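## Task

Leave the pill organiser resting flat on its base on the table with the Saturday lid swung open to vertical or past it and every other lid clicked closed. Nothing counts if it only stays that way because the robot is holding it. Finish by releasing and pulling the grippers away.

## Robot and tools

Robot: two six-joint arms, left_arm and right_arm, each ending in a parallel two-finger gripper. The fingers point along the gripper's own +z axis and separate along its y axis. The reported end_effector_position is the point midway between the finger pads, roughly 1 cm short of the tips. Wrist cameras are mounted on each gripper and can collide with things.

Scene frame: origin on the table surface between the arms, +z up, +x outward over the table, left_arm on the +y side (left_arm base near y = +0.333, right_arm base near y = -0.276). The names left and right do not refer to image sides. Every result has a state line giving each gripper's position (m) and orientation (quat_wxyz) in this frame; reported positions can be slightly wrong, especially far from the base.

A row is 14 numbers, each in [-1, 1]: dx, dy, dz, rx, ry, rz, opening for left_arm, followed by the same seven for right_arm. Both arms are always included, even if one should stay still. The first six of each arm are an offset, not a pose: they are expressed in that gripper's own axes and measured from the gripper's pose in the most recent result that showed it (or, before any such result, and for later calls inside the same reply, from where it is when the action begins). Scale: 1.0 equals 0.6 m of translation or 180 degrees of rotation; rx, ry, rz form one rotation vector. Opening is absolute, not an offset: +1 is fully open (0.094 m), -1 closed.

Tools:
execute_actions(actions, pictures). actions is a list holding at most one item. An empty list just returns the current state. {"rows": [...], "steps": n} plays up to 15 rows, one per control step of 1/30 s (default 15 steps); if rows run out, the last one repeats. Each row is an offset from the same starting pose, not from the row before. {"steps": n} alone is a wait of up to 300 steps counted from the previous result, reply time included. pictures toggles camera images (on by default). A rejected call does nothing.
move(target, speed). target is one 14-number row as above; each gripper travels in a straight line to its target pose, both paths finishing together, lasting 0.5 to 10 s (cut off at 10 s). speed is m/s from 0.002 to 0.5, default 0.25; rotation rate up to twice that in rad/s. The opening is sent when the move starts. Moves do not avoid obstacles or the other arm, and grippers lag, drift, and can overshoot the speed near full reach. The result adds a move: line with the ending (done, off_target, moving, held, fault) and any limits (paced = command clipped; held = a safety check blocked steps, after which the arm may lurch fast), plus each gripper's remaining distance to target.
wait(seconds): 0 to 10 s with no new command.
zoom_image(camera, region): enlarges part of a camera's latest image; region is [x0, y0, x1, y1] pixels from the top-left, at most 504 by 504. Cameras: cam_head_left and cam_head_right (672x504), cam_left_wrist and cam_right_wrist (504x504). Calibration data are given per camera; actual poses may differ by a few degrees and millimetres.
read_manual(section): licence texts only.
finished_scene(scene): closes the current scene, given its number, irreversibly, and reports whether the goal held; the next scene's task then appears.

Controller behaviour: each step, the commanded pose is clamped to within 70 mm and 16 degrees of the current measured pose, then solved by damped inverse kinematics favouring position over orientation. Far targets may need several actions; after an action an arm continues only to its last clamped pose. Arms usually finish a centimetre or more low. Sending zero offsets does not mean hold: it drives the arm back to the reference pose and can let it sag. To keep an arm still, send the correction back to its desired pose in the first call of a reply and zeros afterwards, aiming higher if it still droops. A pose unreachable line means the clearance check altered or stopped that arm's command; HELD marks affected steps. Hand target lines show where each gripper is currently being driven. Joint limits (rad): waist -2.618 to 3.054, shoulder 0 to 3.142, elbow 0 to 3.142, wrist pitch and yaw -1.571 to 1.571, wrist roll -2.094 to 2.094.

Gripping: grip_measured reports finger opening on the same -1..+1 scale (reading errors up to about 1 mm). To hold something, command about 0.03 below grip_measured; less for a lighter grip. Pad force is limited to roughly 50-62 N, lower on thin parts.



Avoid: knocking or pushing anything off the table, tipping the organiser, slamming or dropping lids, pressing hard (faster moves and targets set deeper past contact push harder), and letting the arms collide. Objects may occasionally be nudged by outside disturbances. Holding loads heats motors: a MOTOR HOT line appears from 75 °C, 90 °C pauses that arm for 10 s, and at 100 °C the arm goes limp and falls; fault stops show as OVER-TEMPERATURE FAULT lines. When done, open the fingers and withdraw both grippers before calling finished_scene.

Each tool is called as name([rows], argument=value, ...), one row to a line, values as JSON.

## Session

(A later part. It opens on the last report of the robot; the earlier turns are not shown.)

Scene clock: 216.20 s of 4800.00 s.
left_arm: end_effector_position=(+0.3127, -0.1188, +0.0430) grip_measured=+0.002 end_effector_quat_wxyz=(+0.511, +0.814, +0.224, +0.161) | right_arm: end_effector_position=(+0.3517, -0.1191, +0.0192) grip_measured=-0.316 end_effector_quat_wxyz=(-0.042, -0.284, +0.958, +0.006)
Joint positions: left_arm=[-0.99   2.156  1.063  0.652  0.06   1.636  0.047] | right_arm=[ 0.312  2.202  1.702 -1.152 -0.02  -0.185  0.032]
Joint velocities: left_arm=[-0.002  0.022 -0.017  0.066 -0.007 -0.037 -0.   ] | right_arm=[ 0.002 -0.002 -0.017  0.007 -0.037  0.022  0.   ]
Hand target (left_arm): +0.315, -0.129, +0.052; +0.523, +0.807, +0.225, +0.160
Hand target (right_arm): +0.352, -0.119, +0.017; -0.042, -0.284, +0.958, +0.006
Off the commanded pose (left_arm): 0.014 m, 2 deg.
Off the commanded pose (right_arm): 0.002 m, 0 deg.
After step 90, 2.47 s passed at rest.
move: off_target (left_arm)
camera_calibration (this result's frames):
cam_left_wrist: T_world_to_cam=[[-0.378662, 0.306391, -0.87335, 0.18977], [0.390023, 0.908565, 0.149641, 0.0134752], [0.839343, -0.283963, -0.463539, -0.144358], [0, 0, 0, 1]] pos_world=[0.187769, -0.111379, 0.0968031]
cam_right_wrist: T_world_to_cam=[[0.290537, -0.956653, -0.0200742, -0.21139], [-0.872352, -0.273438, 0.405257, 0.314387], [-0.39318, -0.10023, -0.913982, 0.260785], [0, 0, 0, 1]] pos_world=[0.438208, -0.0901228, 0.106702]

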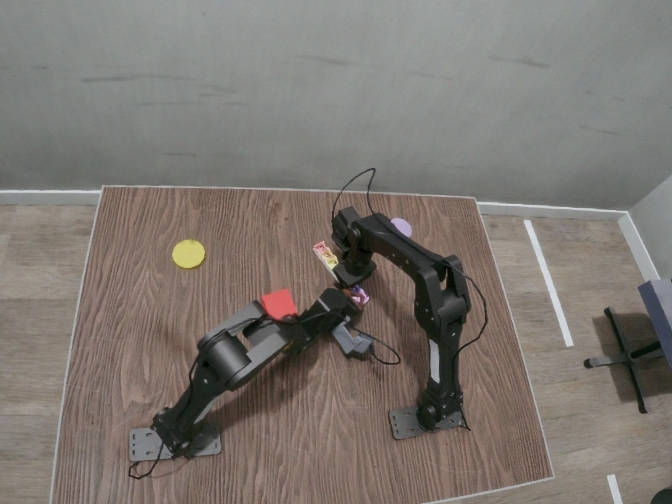

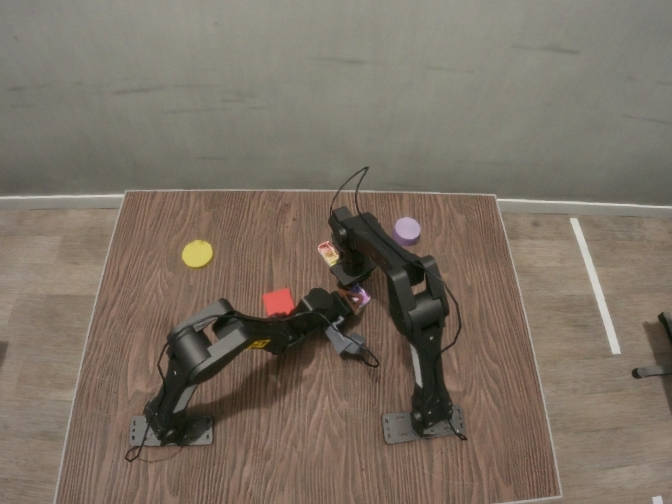

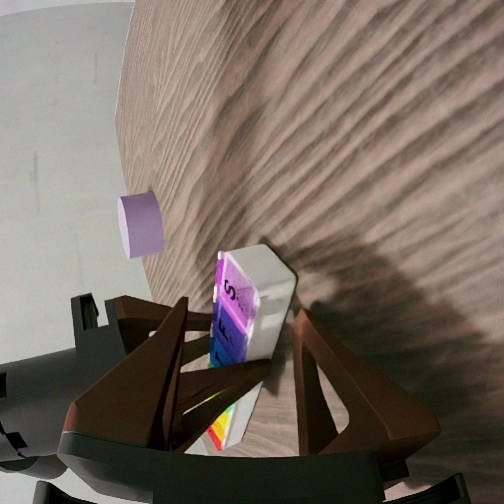

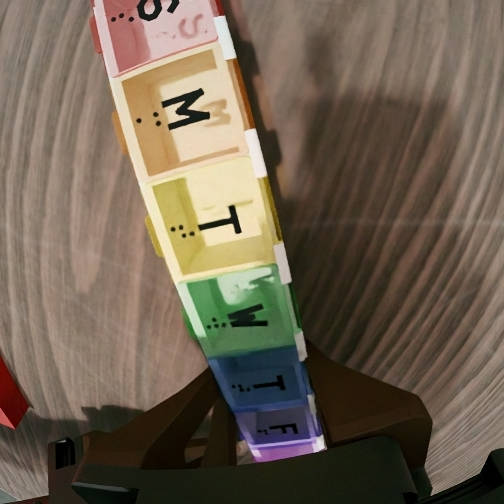

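move(target=[0.013,0.028,0.023,-0.008,0,0,0.0, 0,0,0.003,0,0,0,-0.42], speed=0.04)

Scene clock: 228.37 s of 4800.00 s.
left_arm: end_effector_position=(+0.3180, -0.1264, +0.0414) grip_measured=+0.002 end_effector_quat_wxyz=(+0.509, +0.817, +0.218, +0.160) | right_arm: end_effector_position=(+0.3518, -0.1191, +0.0192) grip_measured=-0.316 end_effector_quat_wxyz=(-0.041, -0.284, +0.958, +0.006)
Joint positions: left_arm=[-0.987  2.183  1.112  0.624  0.069  1.649  0.047] | right_arm=[ 0.312  2.202  1.702 -1.151 -0.02  -0.185  0.032]
Joint velocities: left_arm=[ 0.002  0.002 -0.002 -0.037 -0.007 -0.066 -0.001] | right_arm=[ 0.017  0.017 -0.002 -0.037  0.051 -0.007 -0.001]
Hand target (left_arm): +0.329, -0.131, +0.053; +0.521, +0.808, +0.221, +0.164
Hand target (right_arm): +0.352, -0.119, +0.017; -0.042, -0.284, +0.958, +0.006
Off the commanded pose (left_arm): 0.017 m, 2 deg.
Off the commanded pose (right_arm): 0.002 m, 0 deg.
After step 90, 8.30 s passed at rest.
move: off_target (left_arm)
camera_calibration (this result's frames):
cam_left_wrist: T_world_to_cam=[[-0.372874, 0.318457, -0.871522, 0.192249], [0.399595, 0.90281, 0.158927, 0.0143722], [0.83743, -0.288996, -0.463888, -0.151733], [0, 0, 0, 1]] pos_world=[0.193007, -0.118049, 0.0948773]
cam_right_wrist: T_world_to_cam=[[0.290551, -0.956647, -0.0201488, -0.211374], [-0.872638, -0.273556, 0.404562, 0.314665], [-0.392535, -0.0999633, -0.914288, 0.260657], [0, 0, 0, 1]] pos_world=[0.438321, -0.090076, 0.106756]

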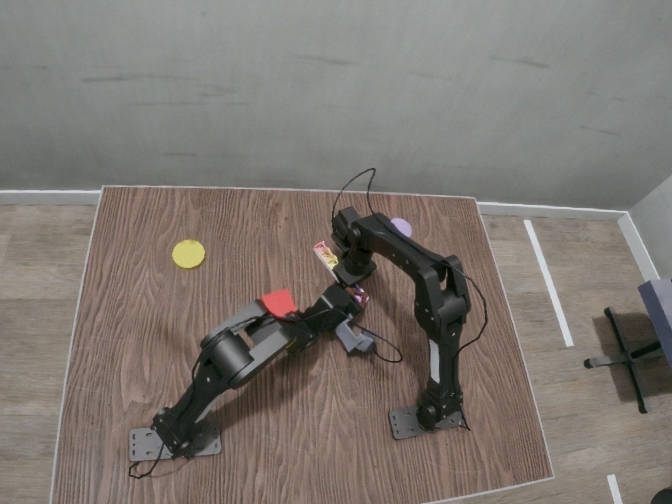

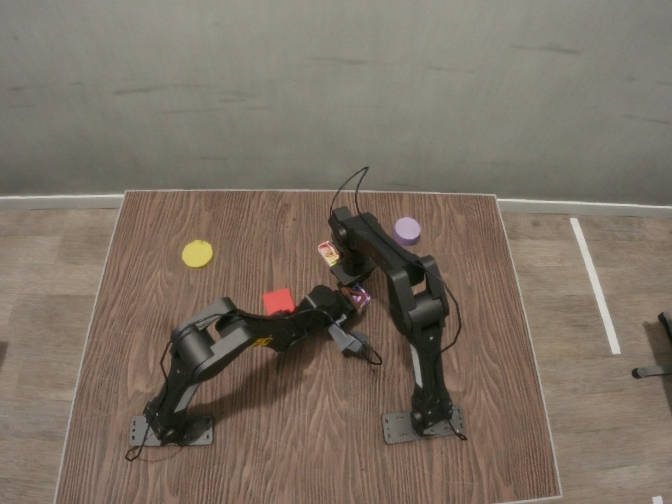

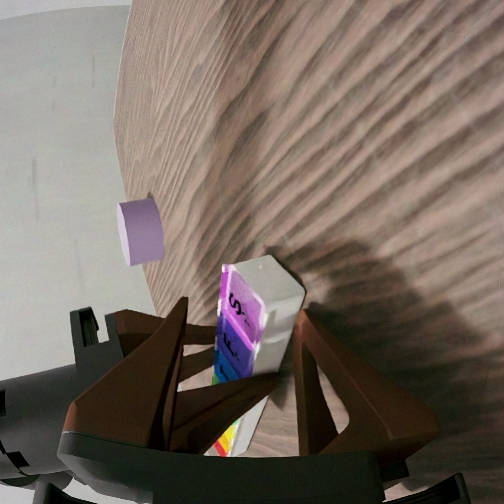

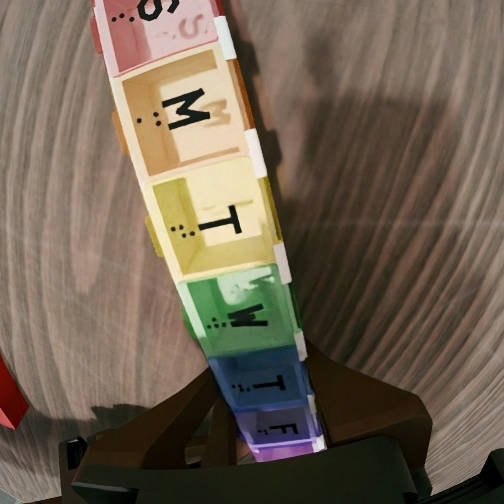

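execute_actions([
  {"rows":[[0.006,0.008,0.008,-0.006,0,0,0.0, 0,0,0.003,0,0,0,-0.42],[0.012,0.014,0.016,-0.010,0,0,0.0, 0,0,0.003,0,0,0,-0.42],[0.016,0.02,0.024,-0.014,0,0,0.0, 0,0,0.003,0,0,0,-0.42]],"steps":15},
])

Scene clock: 233.27 s of 4800.00 s.
left_arm: end_effector_position=(+0.3202, -0.1331, +0.0382) grip_measured=+0.002 end_effector_quat_wxyz=(+0.514, +0.818, +0.205, +0.159) | right_arm: end_effector_position=(+0.3541, -0.1210, +0.0191) grip_measured=-0.316 end_effector_quat_wxyz=(-0.038, -0.284, +0.958, +0.001)
Joint positions: left_arm=[-0.985  2.214  1.139  0.638  0.089  1.666  0.047] | right_arm=[ 0.309  2.202  1.702 -1.146 -0.01  -0.187  0.032]
Joint velocities: left_arm=[ 0.012 -0.007 -0.022  0.037 -0.037 -0.081  0.   ] | right_arm=[-0.002 -0.012 -0.002  0.007 -0.037 -0.066 -0.002]
Hand target (left_arm): +0.335, -0.136, +0.046; +0.527, +0.806, +0.214, +0.165
Hand target (right_arm): +0.352, -0.119, +0.017; -0.041, -0.284, +0.958, +0.006
Off the commanded pose (left_arm): 0.018 m, 2 deg.
Off the commanded pose (right_arm): 0.003 m, 1 deg.
Steps of this call (steps 1 to 90: nothing new was sent; then 1.40 s passed at rest; steps 91 to 105: all 15 steps of this action). Readings (end_effector_position):
91: left_arm (+0.3179, -0.1265, +0.0414) | right_arm (+0.3518, -0.1191, +0.0192)
92: left_arm (+0.3180, -0.1265, +0.0406) | right_arm (+0.3518, -0.1191, +0.0192)
94: left_arm (+0.3188, -0.1300, +0.0389) | right_arm (+0.3522, -0.1189, +0.0192)
98: left_arm (+0.3200, -0.1330, +0.0380) | right_arm (+0.3540, -0.1209, +0.0191)
105: the state above
camera_calibration (this result's frames):
cam_left_wrist: T_world_to_cam=[[-0.354399, 0.322844, -0.877595, 0.187321], [0.418683, 0.893964, 0.159789, 0.0127813], [0.836126, -0.310805, -0.451989, -0.159963], [0, 0, 0, 1]] pos_world=[0.194784, -0.121619, 0.090048]
cam_right_wrist: T_world_to_cam=[[0.291393, -0.956536, -0.0113825, -0.214302], [-0.875862, -0.271564, 0.398897, 0.31763], [-0.38465, -0.106266, -0.916925, 0.257718], [0, 0, 0, 1]] pos_world=[0.439778, -0.0913445, 0.107167]

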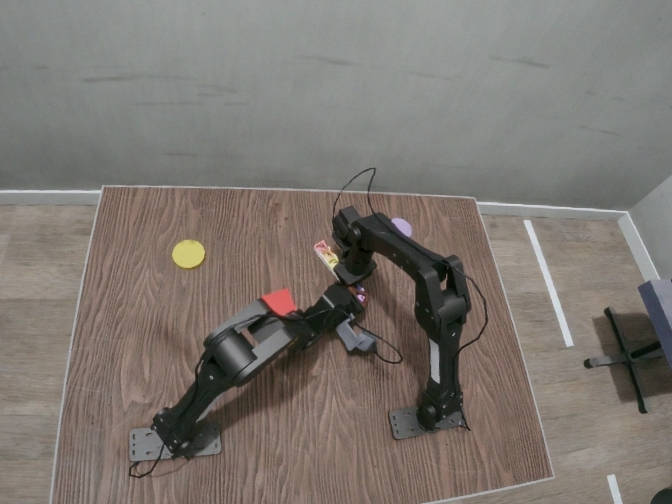

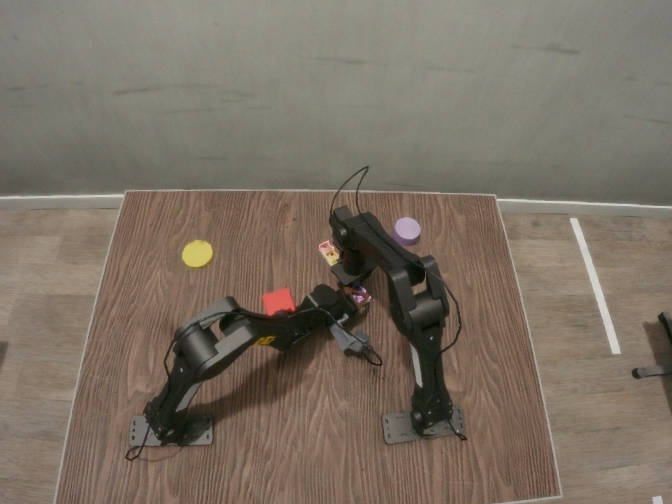

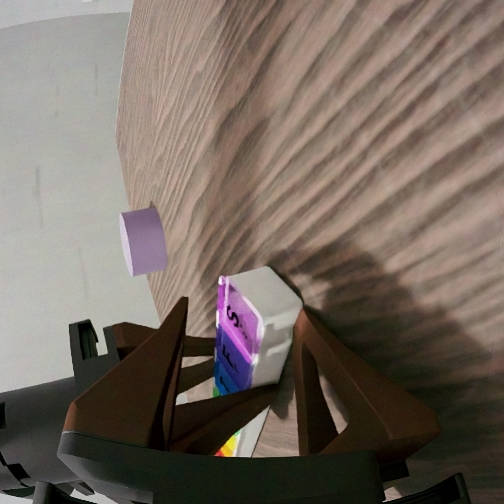

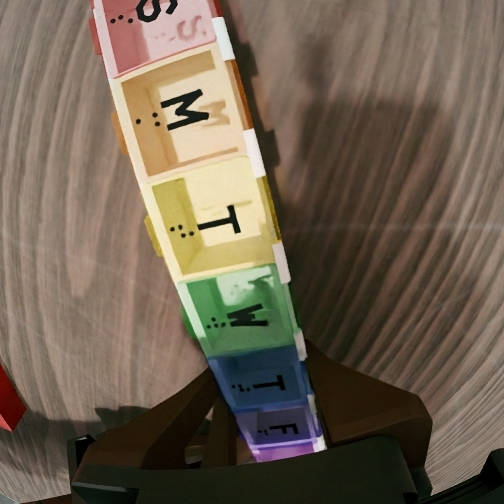

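execute_actions([
  {"rows":[[0.0,0.01,-0.008,-0.004,0,0,0.0, 0,0.004,0.003,0,0,0,-0.42],[0.01,0.012,-0.008,-0.006,0,0,0.0, 0,0.004,0.003,0,0,0,-0.42],[0.02,0.014,-0.008,-0.008,0,0,0.0, 0,0.004,0.003,0,0,0,-0.42],[0.026,0.014,-0.008,-0.008,0,0,0.0, 0,0.004,0.003,0,0,0,-0.42]],"steps":15},
])

Scene clock: 238.57 s of 4800.00 s.
left_arm: end_effector_position=(+0.3194, -0.1330, +0.0386) grip_measured=+0.002 end_effector_quat_wxyz=(+0.517, +0.821, +0.188, +0.152) | right_arm: end_effector_position=(+0.3546, -0.1210, +0.0191) grip_measured=-0.316 end_effector_quat_wxyz=(-0.037, -0.284, +0.958, +0.000)
Joint positions: left_arm=[-0.972  2.214  1.139  0.638  0.134  1.693  0.047] | right_arm=[ 0.309  2.202  1.702 -1.144 -0.009 -0.186  0.032]
Joint velocities: left_arm=[ 0.017  0.002 -0.007 -0.066 -0.007  0.037 -0.   ] | right_arm=[-0.002 -0.002 -0.017 -0.051  0.081  0.037  0.001]
Hand target (left_arm): +0.333, -0.125, +0.049; +0.524, +0.811, +0.203, +0.162
Hand target (right_arm): +0.353, -0.119, +0.017; -0.038, -0.284, +0.958, +0.001
Off the commanded pose (left_arm): 0.019 m, 3 deg.
Off the commanded pose (right_arm): 0.003 m, 0 deg.
Steps of this call (steps 1 to 90: nothing new was sent; then 1.80 s passed at rest; steps 91 to 105: all 15 steps of this action). Readings (end_effector_position):
91: left_arm (+0.3201, -0.1332, +0.0382) | right_arm (+0.3541, -0.1211, +0.0191)
92: left_arm (+0.3199, -0.1333, +0.0382) | right_arm (+0.3541, -0.1212, +0.0191)
94: left_arm (+0.3203, -0.1329, +0.0383) | right_arm (+0.3543, -0.1212, +0.0191)
98: left_arm (+0.3198, -0.1329, +0.0385) | right_arm (+0.3546, -0.1210, +0.0191)
105: the state above
camera_calibration (this result's frames):
cam_left_wrist: T_world_to_cam=[[-0.335907, 0.336854, -0.8796, 0.183467], [0.452374, 0.876801, 0.163027, -0.000217371], [0.826151, -0.343146, -0.446907, -0.160406], [0, 0, 0, 1]] pos_world=[0.194245, -0.116654, 0.0897265]
cam_right_wrist: T_world_to_cam=[[0.290799, -0.956732, -0.00999174, -0.214369], [-0.876976, -0.270704, 0.397029, 0.318634], [-0.382555, -0.106693, -0.917752, 0.257104], [0, 0, 0, 1]] pos_world=[0.440129, -0.0914065, 0.107309]

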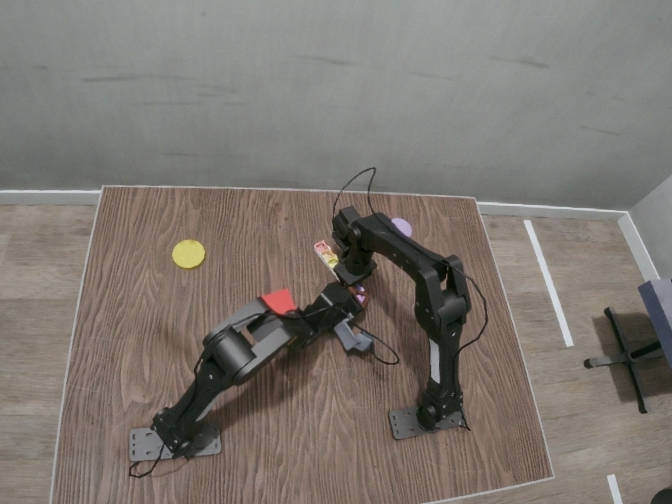

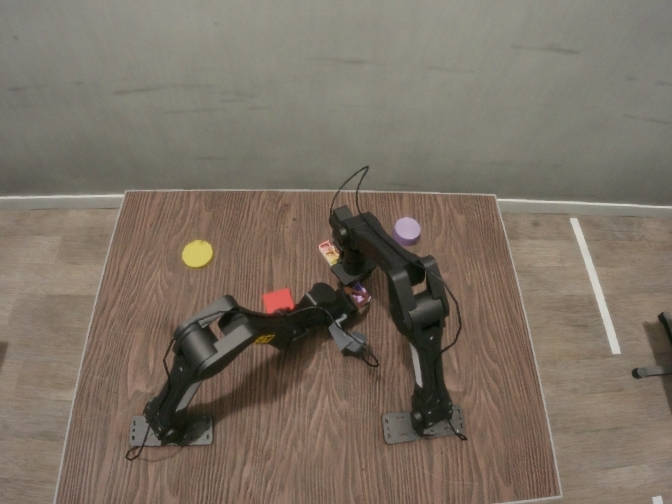

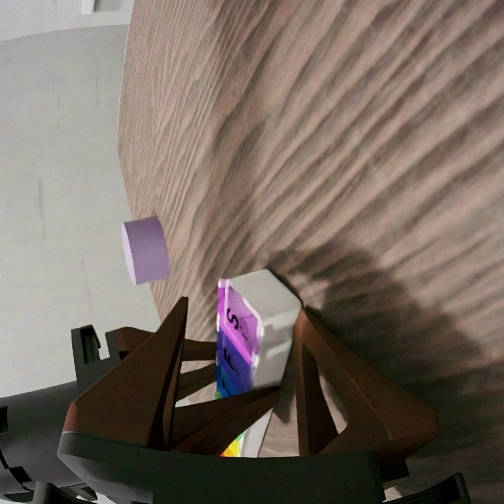

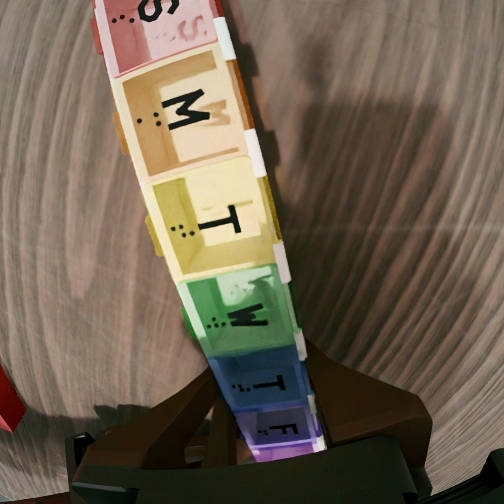

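execute_actions([
  {"rows":[[0.015,0.015,-0.008,-0.010,0,0,0.0, 0,0.003,0.003,0,0,0,-0.42],[0.015,0.025,-0.008,-0.016,0,0,0.0, 0,0.003,0.003,0,0,0,-0.42]],"steps":12},
])

Scene clock: 242.57 s of 4800.00 s.
left_arm: end_effector_position=(+0.3185, -0.1335, +0.0393) grip_measured=+0.002 end_effector_quat_wxyz=(+0.520, +0.822, +0.179, +0.147) | right_arm: end_effector_position=(+0.3546, -0.1211, +0.0191) grip_measured=-0.316 end_effector_quat_wxyz=(-0.037, -0.284, +0.958, +0.000)
Joint positions: left_arm=[-0.967  2.214  1.139  0.64   0.156  1.705  0.047] | right_arm=[ 0.309  2.202  1.702 -1.144 -0.008 -0.186  0.032]
Joint velocities: left_arm=[-0.007 -0.002 -0.002 -0.007 -0.037 -0.022  0.   ] | right_arm=[ 0.002 -0.002 -0.007 -0.022 -0.051  0.022  0.   ]
Hand target (left_arm): +0.327, -0.131, +0.055; +0.537, +0.808, +0.183, +0.156
Hand target (right_arm): +0.354, -0.120, +0.017; -0.037, -0.284, +0.958, +0.001
Off the commanded pose (left_arm): 0.018 m, 3 deg.
Off the commanded pose (right_arm): 0.003 m, 0 deg.
Steps of this call (steps 1 to 90: nothing new was sent; then 0.60 s passed at rest; steps 91 to 102: all 12 steps of this action). Readings (end_effector_position):
91: left_arm (+0.3189, -0.1333, +0.0387) | right_arm (+0.3546, -0.1210, +0.0191)
92: left_arm (+0.3189, -0.1333, +0.0389) | right_arm (+0.3546, -0.1211, +0.0191)
94: left_arm (+0.3187, -0.1335, +0.0391) | right_arm (+0.3546, -0.1211, +0.0191)
98: left_arm (+0.3186, -0.1335, +0.0393) | right_arm (+0.3546, -0.1211, +0.0191)
102: the state above
camera_calibration (this result's frames):
cam_left_wrist: T_world_to_cam=[[-0.32692, 0.341243, -0.881293, 0.181693], [0.468831, 0.868253, 0.162279, -0.00586016], [0.820561, -0.360125, -0.443834, -0.160129], [0, 0, 0, 1]] pos_world=[0.193542, -0.11458, 0.0900052]
cam_right_wrist: T_world_to_cam=[[0.290828, -0.956727, -0.00961306, -0.214453], [-0.877026, -0.270589, 0.396998, 0.318672], [-0.38242, -0.107027, -0.917769, 0.257019], [0, 0, 0, 1]] pos_world=[0.440142, -0.0914359, 0.10731]

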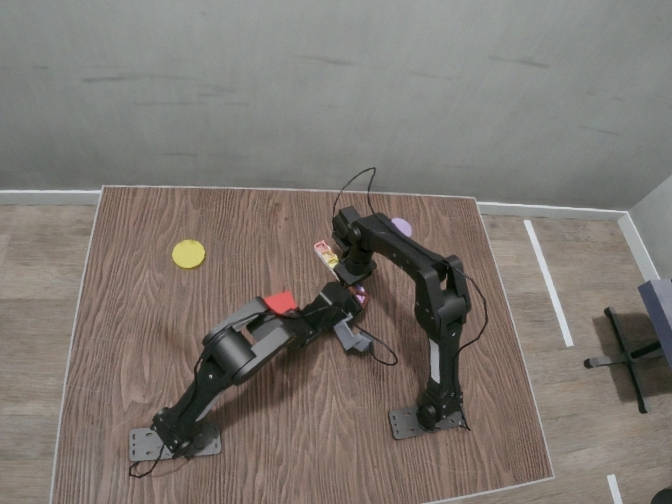

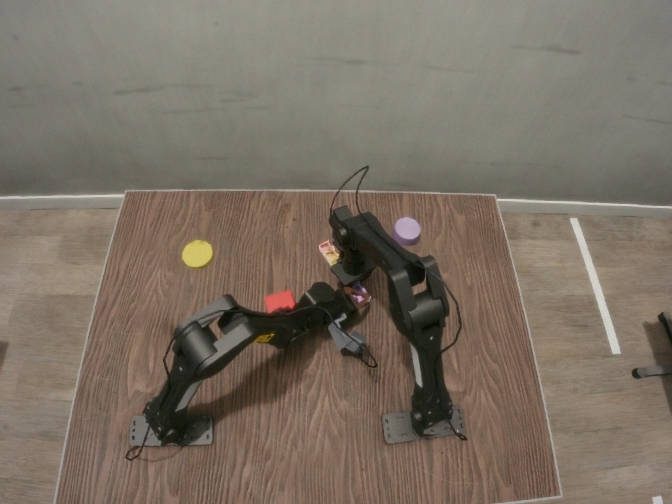

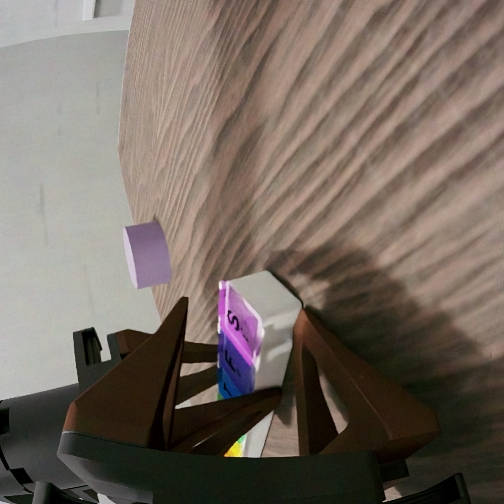

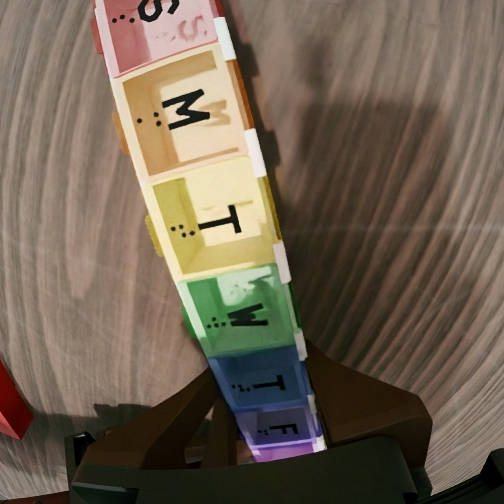

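zoom_image(camera="cam_head_left", region=[230, 230, 410, 380])

Region (230, 230, 410, 380) of cam_head_left's 672x504 image, scaled by 2.800, with more detail than that image has.

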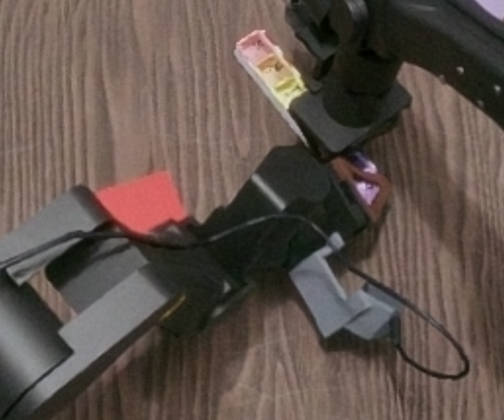

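move(target=[-0.01,0.05,-0.09,0,0,0,0.0, 0,0,-0.003,0,0,0,0.25], speed=0.1)

move(target=[0,0.015,0,0,0,0,0.0, -0.035,0,-0.004,0,0.07,0,0.25], speed=0.06)

Scene clock: 258.13 s of 4800.00 s.
left_arm: end_effector_position=(+0.2993, -0.1071, +0.0794) grip_measured=+0.002 end_effector_quat_wxyz=(+0.513, +0.826, +0.180, +0.148) | right_arm: end_effector_position=(+0.3548, -0.1213, +0.0180) grip_measured=+0.248 end_effector_quat_wxyz=(-0.038, -0.284, +0.958, -0.001)
Joint positions: left_arm=[-0.967  2.007  1.019  0.539  0.15   1.71   0.047] | right_arm=[ 0.309  2.205  1.702 -1.143 -0.007 -0.186  0.059]
Joint velocities: left_arm=[-0.007 -0.012  0.022  0.007 -0.007 -0.11  -0.   ] | right_arm=[ 0.007  0.007 -0.002  0.022  0.007 -0.037 -0.   ]
Hand target (left_arm): +0.294, -0.106, +0.090; +0.520, +0.822, +0.179, +0.148
Hand target (right_arm): +0.355, -0.121, +0.021; -0.037, -0.284, +0.958, +0.000
Off the commanded pose (left_arm): 0.011 m, 1 deg.
Off the commanded pose (right_arm): 0.003 m, 0 deg.
After step 90, 11.40 s passed at rest.
move: off_target (left_arm)
camera_calibration (this result's frames):
cam_left_wrist: T_world_to_cam=[[-0.330655, 0.353435, -0.875072, 0.203734], [0.466348, 0.867303, 0.174083, -0.0265737], [0.820479, -0.350527, -0.451602, -0.115364], [0, 0, 0, 1]] pos_world=[0.174412, -0.0893976, 0.130809]
cam_right_wrist: T_world_to_cam=[[0.290929, -0.956711, -0.007953, -0.214796], [-0.876665, -0.269898, 0.398264, 0.319055], [-0.38317, -0.108895, -0.917236, 0.256112], [0, 0, 0, 1]] pos_world=[0.44033, -0.0914963, 0.106139]

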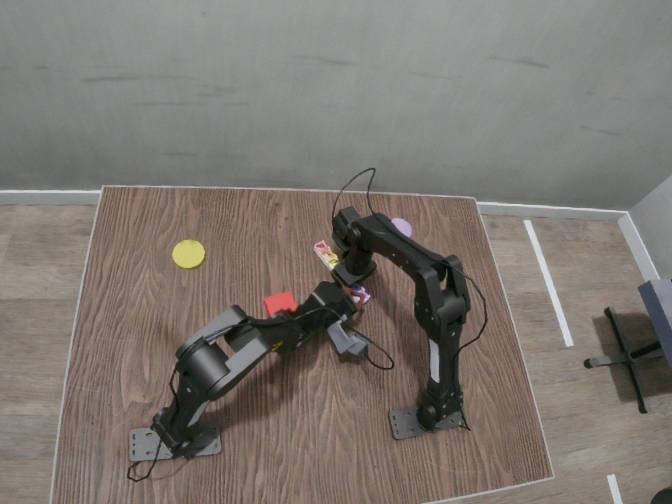

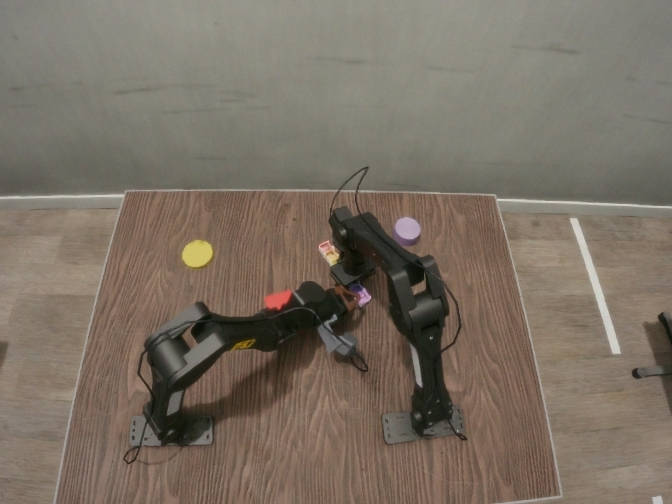

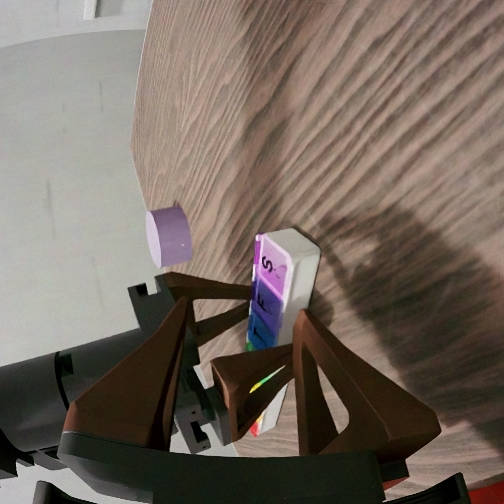

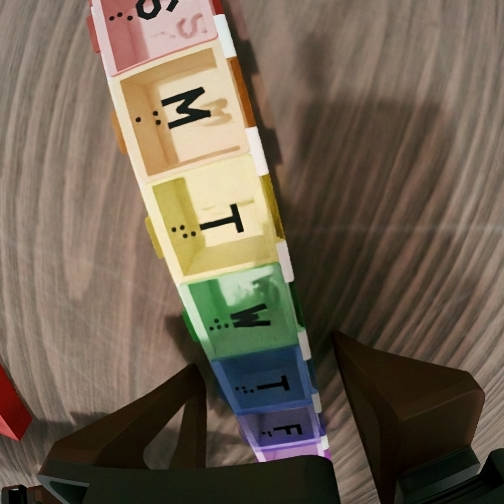

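Scene clock: 260.23 s of 4800.00 s.
left_arm: end_effector_position=(+0.2975, -0.1037, +0.0717) grip_measured=+0.002 end_effector_quat_wxyz=(+0.499, +0.835, +0.182, +0.145) | right_arm: end_effector_position=(+0.3682, -0.1156, +0.0212) grip_measured=+0.248 end_effector_quat_wxyz=(-0.146, -0.278, +0.949, -0.031)
Joint positions: left_arm=[-0.967  2.007  1.019  0.504  0.146  1.714  0.047] | right_arm=[ 0.324  2.536  2.254 -1.588  0.027 -0.161  0.059]
Joint velocities: left_arm=[-0.032  0.002 -0.027 -0.081 -0.022 -0.051 -0.   ] | right_arm=[-0.002 -0.007  0.007 -0.007  0.022 -0.051 -0.   ]
Hand target (left_arm): +0.300, -0.111, +0.088; +0.513, +0.826, +0.180, +0.148
Hand target (right_arm): +0.373, -0.110, +0.021; -0.137, -0.284, +0.949, -0.031
Off the commanded pose (left_arm): 0.018 m, 2 deg.
Off the commanded pose (right_arm): 0.008 m, 1 deg.
joint sent to its limit (right arm) — the command would take joint 4 (wrist pitch) past its lower limit, so that joint was sent only as far as its limit.
move: off_target (left_arm)
camera_calibration (this result's frames):
cam_left_wrist: T_world_to_cam=[[-0.345247, 0.379765, -0.858244, 0.200989], [0.468307, 0.8622, 0.193129, -0.0298162], [0.813322, -0.335245, -0.475519, -0.110762], [0, 0, 0, 1]] pos_world=[0.173439, -0.0877533, 0.125587]
cam_right_wrist: T_world_to_cam=[[0.291647, -0.955079, 0.052595, -0.214539], [-0.783008, -0.206798, 0.586629, 0.299937], [-0.549401, -0.212271, -0.808146, 0.311718], [0, 0, 0, 1]] pos_world=[0.46868, -0.0767066, 0.0872455]

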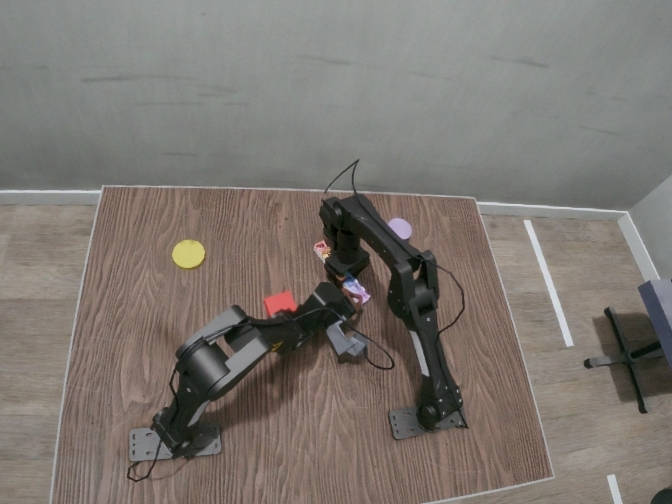

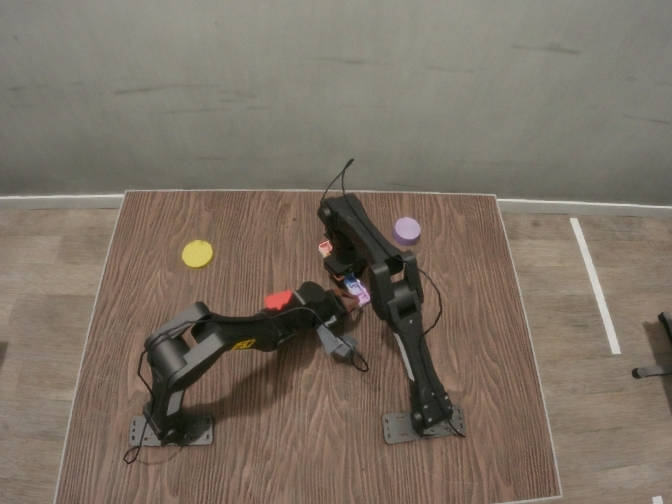

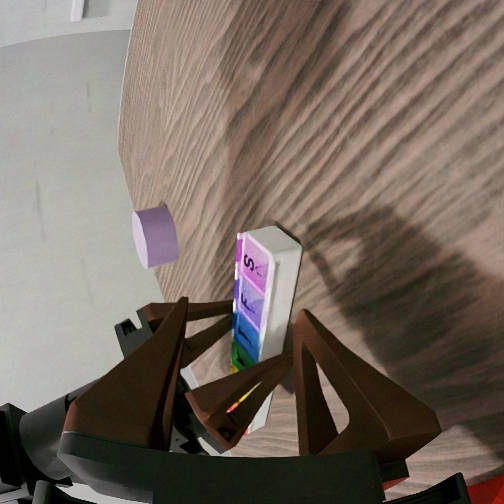

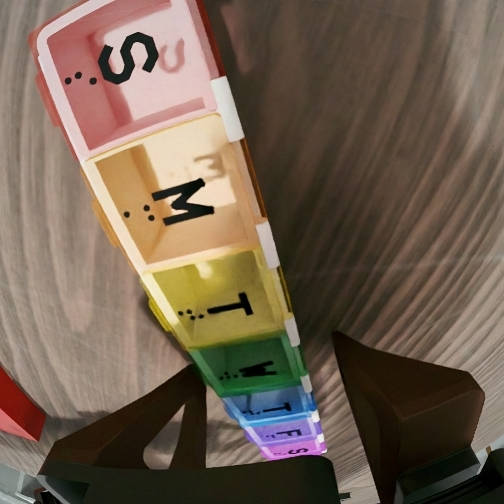

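move(target=[0,0.02,0,0,0,0,0.0, 0,0,0.006,0,0,0,0.25], speed=0.04)

move(target=[0,0.02,0,0,0,0,0.0, 0,0,0,0,0,0,-0.42], speed=0.04)

Scene clock: 267.17 s of 4800.00 s.
left_arm: end_effector_position=(+0.2949, -0.0989, +0.0618) grip_measured=+0.002 end_effector_quat_wxyz=(+0.480, +0.846, +0.187, +0.139) | right_arm: end_effector_position=(+0.3682, -0.1156, +0.0212) grip_measured=+0.248 end_effector_quat_wxyz=(-0.146, -0.278, +0.949, -0.031)
Joint positions: left_arm=[-0.967  2.007  1.019  0.458  0.141  1.718  0.047] | right_arm=[ 0.324  2.536  2.254 -1.588  0.027 -0.161  0.059]
Joint velocities: left_arm=[-0.007 -0.017  0.032 -0.081 -0.081 -0.007 -0.002] | right_arm=[ 0.002 -0.002 -0.007 -0.051  0.037  0.022  0.   ]
Hand target (left_arm): +0.299, -0.108, +0.083; +0.499, +0.835, +0.182, +0.145
Hand target (right_arm): +0.367, -0.116, +0.018; -0.146, -0.278, +0.949, -0.031
Off the commanded pose (left_arm): 0.023 m, 3 deg.
Off the commanded pose (right_arm): 0.004 m, 0 deg.
After step 90, 3.13 s passed at rest.
move: off_target (left_arm)
camera_calibration (this result's frames):
cam_left_wrist: T_world_to_cam=[[-0.365788, 0.411765, -0.834655, 0.197607], [0.470561, 0.855558, 0.215853, -0.0335733], [0.802977, -0.3138, -0.506714, -0.104686], [0, 0, 0, 1]] pos_world=[0.172141, -0.0854939, 0.119135]
cam_right_wrist: T_world_to_cam=[[0.291296, -0.95518, 0.0527053, -0.214424], [-0.783114, -0.206454, 0.586608, 0.300016], [-0.549435, -0.212151, -0.808154, 0.311744], [0, 0, 0, 1]] pos_world=[0.468691, -0.0767367, 0.0872471]

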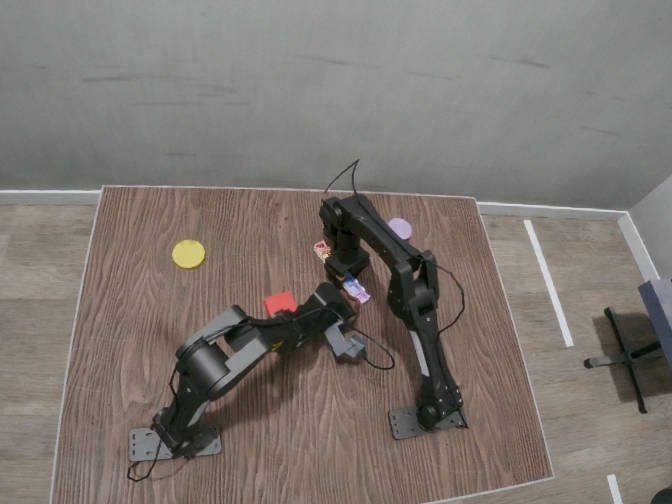

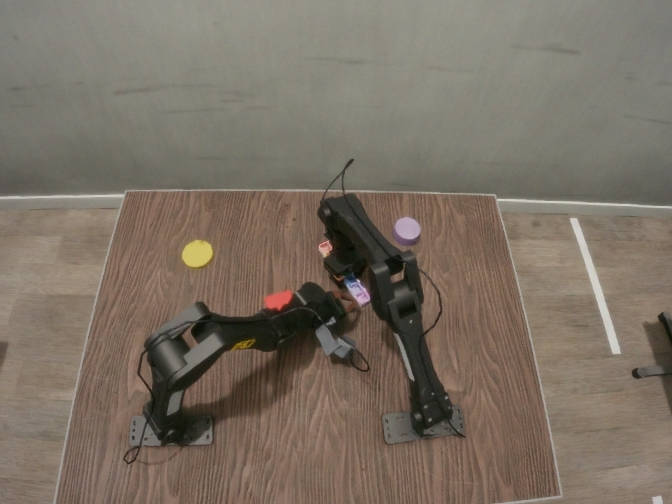

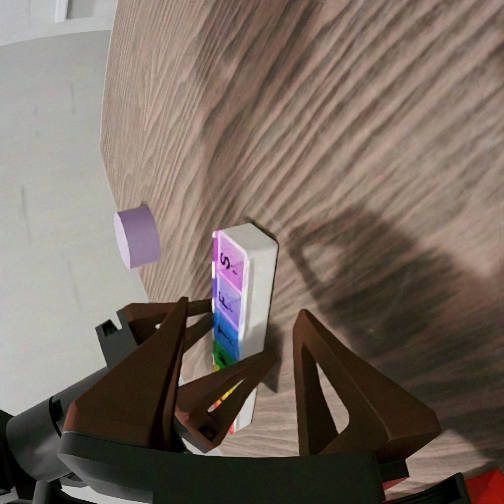

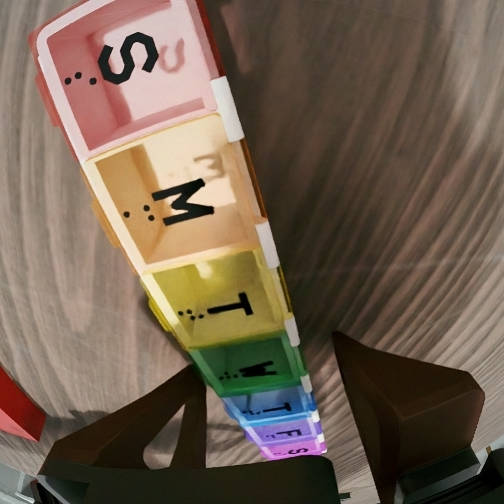

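Scene clock: 267.97 s of 4800.00 s.
left_arm: end_effector_position=(+0.2923, -0.0938, +0.0524) grip_measured=+0.002 end_effector_quat_wxyz=(+0.461, +0.856, +0.191, +0.134) | right_arm: end_effector_position=(+0.3683, -0.1159, +0.0212) grip_measured=-0.314 end_effector_quat_wxyz=(-0.146, -0.278, +0.949, -0.032)
Joint positions: left_arm=[-0.967  2.007  1.019  0.414  0.135  1.722  0.047] | right_arm=[ 0.324  2.536  2.254 -1.588  0.028 -0.161  0.032]
Joint velocities: left_arm=[-0.002 -0.007  0.012  0.022  0.007 -0.037 -0.   ] | right_arm=[-0.002  0.002 -0.002 -0.051  0.022 -0.022 -0.001]
Hand target (left_arm): +0.297, -0.104, +0.072; +0.480, +0.846, +0.187, +0.140
Hand target (right_arm): +0.368, -0.116, +0.021; -0.146, -0.278, +0.949, -0.031
Off the commanded pose (left_arm): 0.023 m, 3 deg.
Off the commanded pose (right_arm): 0.000 m, 0 deg.
joint sent to its limit (right arm) — the command would take joint 4 (wrist pitch) past its lower limit, so that joint was sent only as far as its limit.
move: off_target (left_arm)
camera_calibration (this result's frames):
cam_left_wrist: T_world_to_cam=[[-0.385629, 0.4422, -0.809783, 0.193993], [0.472726, 0.848412, 0.238176, -0.0371494], [0.792351, -0.290958, -0.536212, -0.0989667], [0, 0, 0, 1]] pos_world=[0.170787, -0.0830609, 0.112873]
cam_right_wrist: T_world_to_cam=[[0.291694, -0.954977, 0.0541528, -0.214847], [-0.783359, -0.20602, 0.586434, 0.30019], [-0.548874, -0.21348, -0.808185, 0.311398], [0, 0, 0, 1]] pos_world=[0.468745, -0.076852, 0.0872599]

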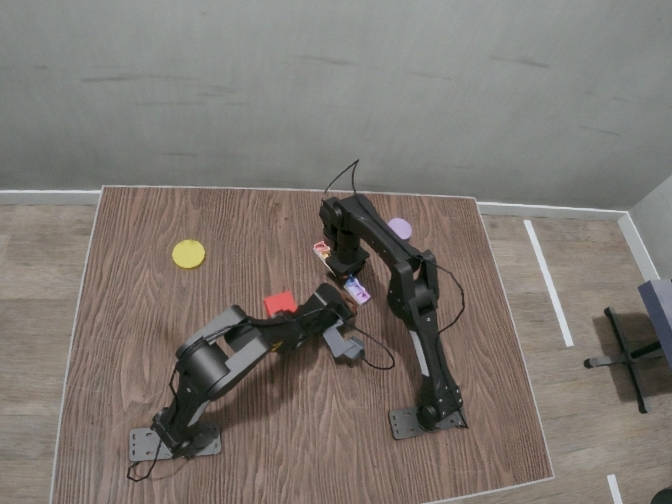

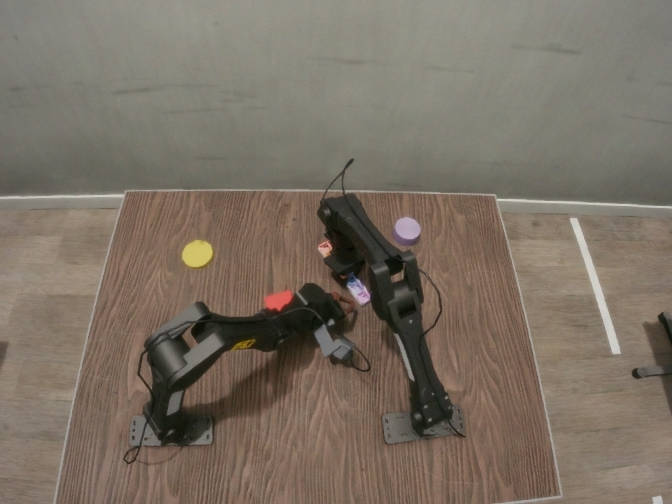

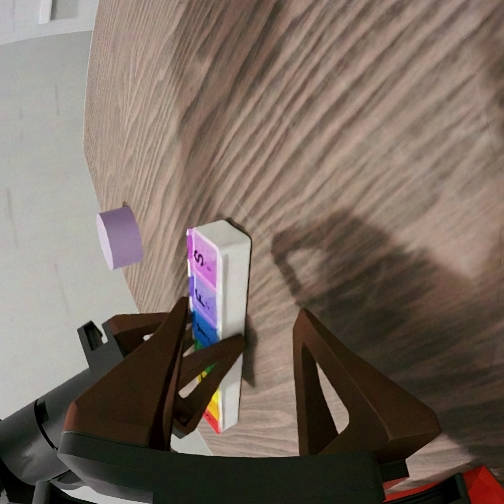

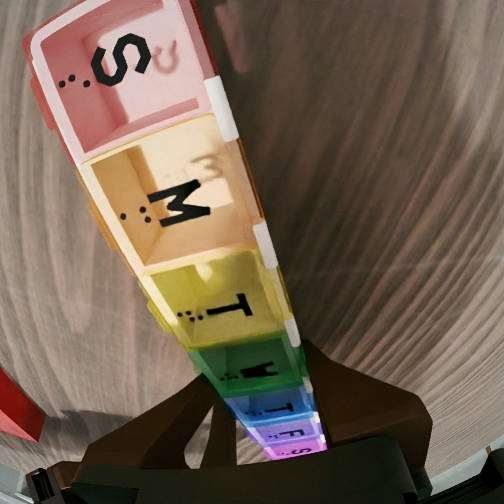

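move(target=[0.0305,0.080,0.060,-0.074,0.0176,-0.028,0.0, 0,-0.067,0.002,0,-0.01,0,-0.42], speed=0.06)

Scene clock: 282.67 s of 4800.00 s.
left_arm: end_effector_position=(+0.3243, -0.1266, +0.0572) grip_measured=+0.002 end_effector_quat_wxyz=(+0.537, +0.800, +0.221, +0.153) | right_arm: end_effector_position=(+0.3791, -0.1446, +0.0212) grip_measured=-0.314 end_effector_quat_wxyz=(-0.148, -0.279, +0.949, -0.021)
Joint positions: left_arm=[-0.967  2.171  1.105  0.677  0.106  1.623  0.047] | right_arm=[ 0.25   2.536  2.254 -1.588  0.028 -0.236  0.032]
Joint velocities: left_arm=[ 0.002 -0.012  0.007 -0.007  0.051 -0.066 -0.001] | right_arm=[-0.007 -0.012 -0.022  0.007 -0.11   0.051 -0.   ]
Hand target (left_arm): +0.332, -0.135, +0.074; +0.558, +0.784, +0.222, +0.158
Hand target (right_arm): +0.389, -0.150, +0.019; -0.132, -0.278, +0.951, -0.027
Off the commanded pose (left_arm): 0.021 m, 3 deg.
Off the commanded pose (right_arm): 0.012 m, 2 deg.
After step 90, 9.23 s passed at rest.
move: off_target (left_arm, right_arm)
camera_calibration (this result's frames):
cam_left_wrist: T_world_to_cam=[[-0.368915, 0.260092, -0.89233, 0.20101], [0.402135, 0.910207, 0.0990487, 0.0130342], [0.837967, -0.322296, -0.440381, -0.155443], [0, 0, 0, 1]] pos_world=[0.19917, -0.114244, 0.109622]
cam_right_wrist: T_world_to_cam=[[0.290359, -0.956377, 0.0321594, -0.244726], [-0.777862, -0.21632, 0.590031, 0.299064], [-0.557336, -0.196336, -0.80674, 0.316832], [0, 0, 0, 1]] pos_world=[0.480271, -0.107151, 0.0870143]

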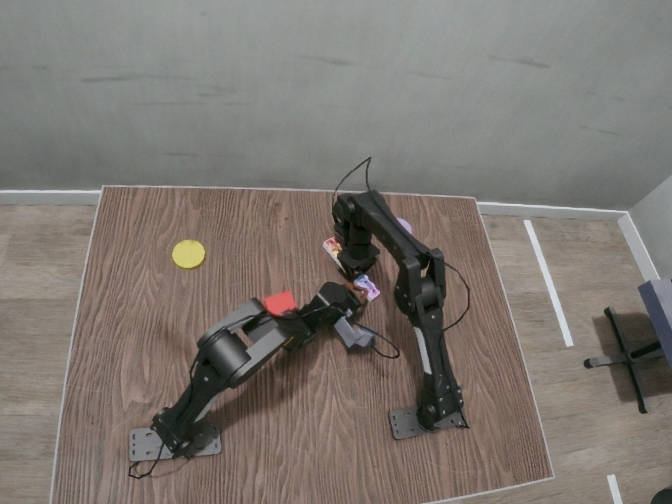

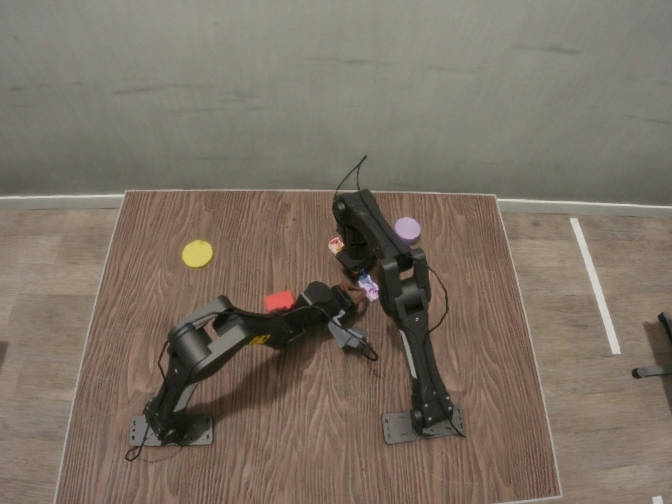

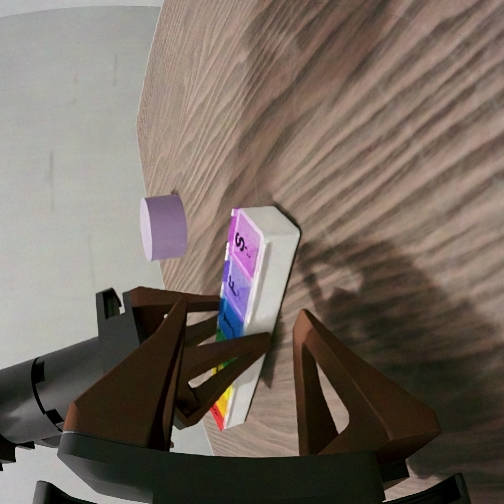

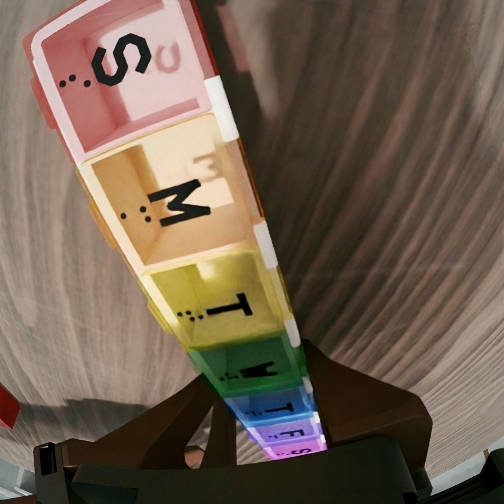

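zoom_image(camera="cam_left_wrist", region=[200, 190, 340, 340])

Region (200, 190, 340, 340) of cam_left_wrist's 504x504 image, scaled by 3.360, with more detail than that image has; it fills the left 470 columns of this view, and the rest is white.

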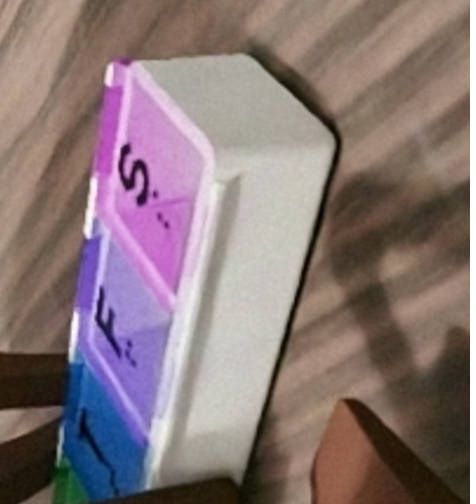

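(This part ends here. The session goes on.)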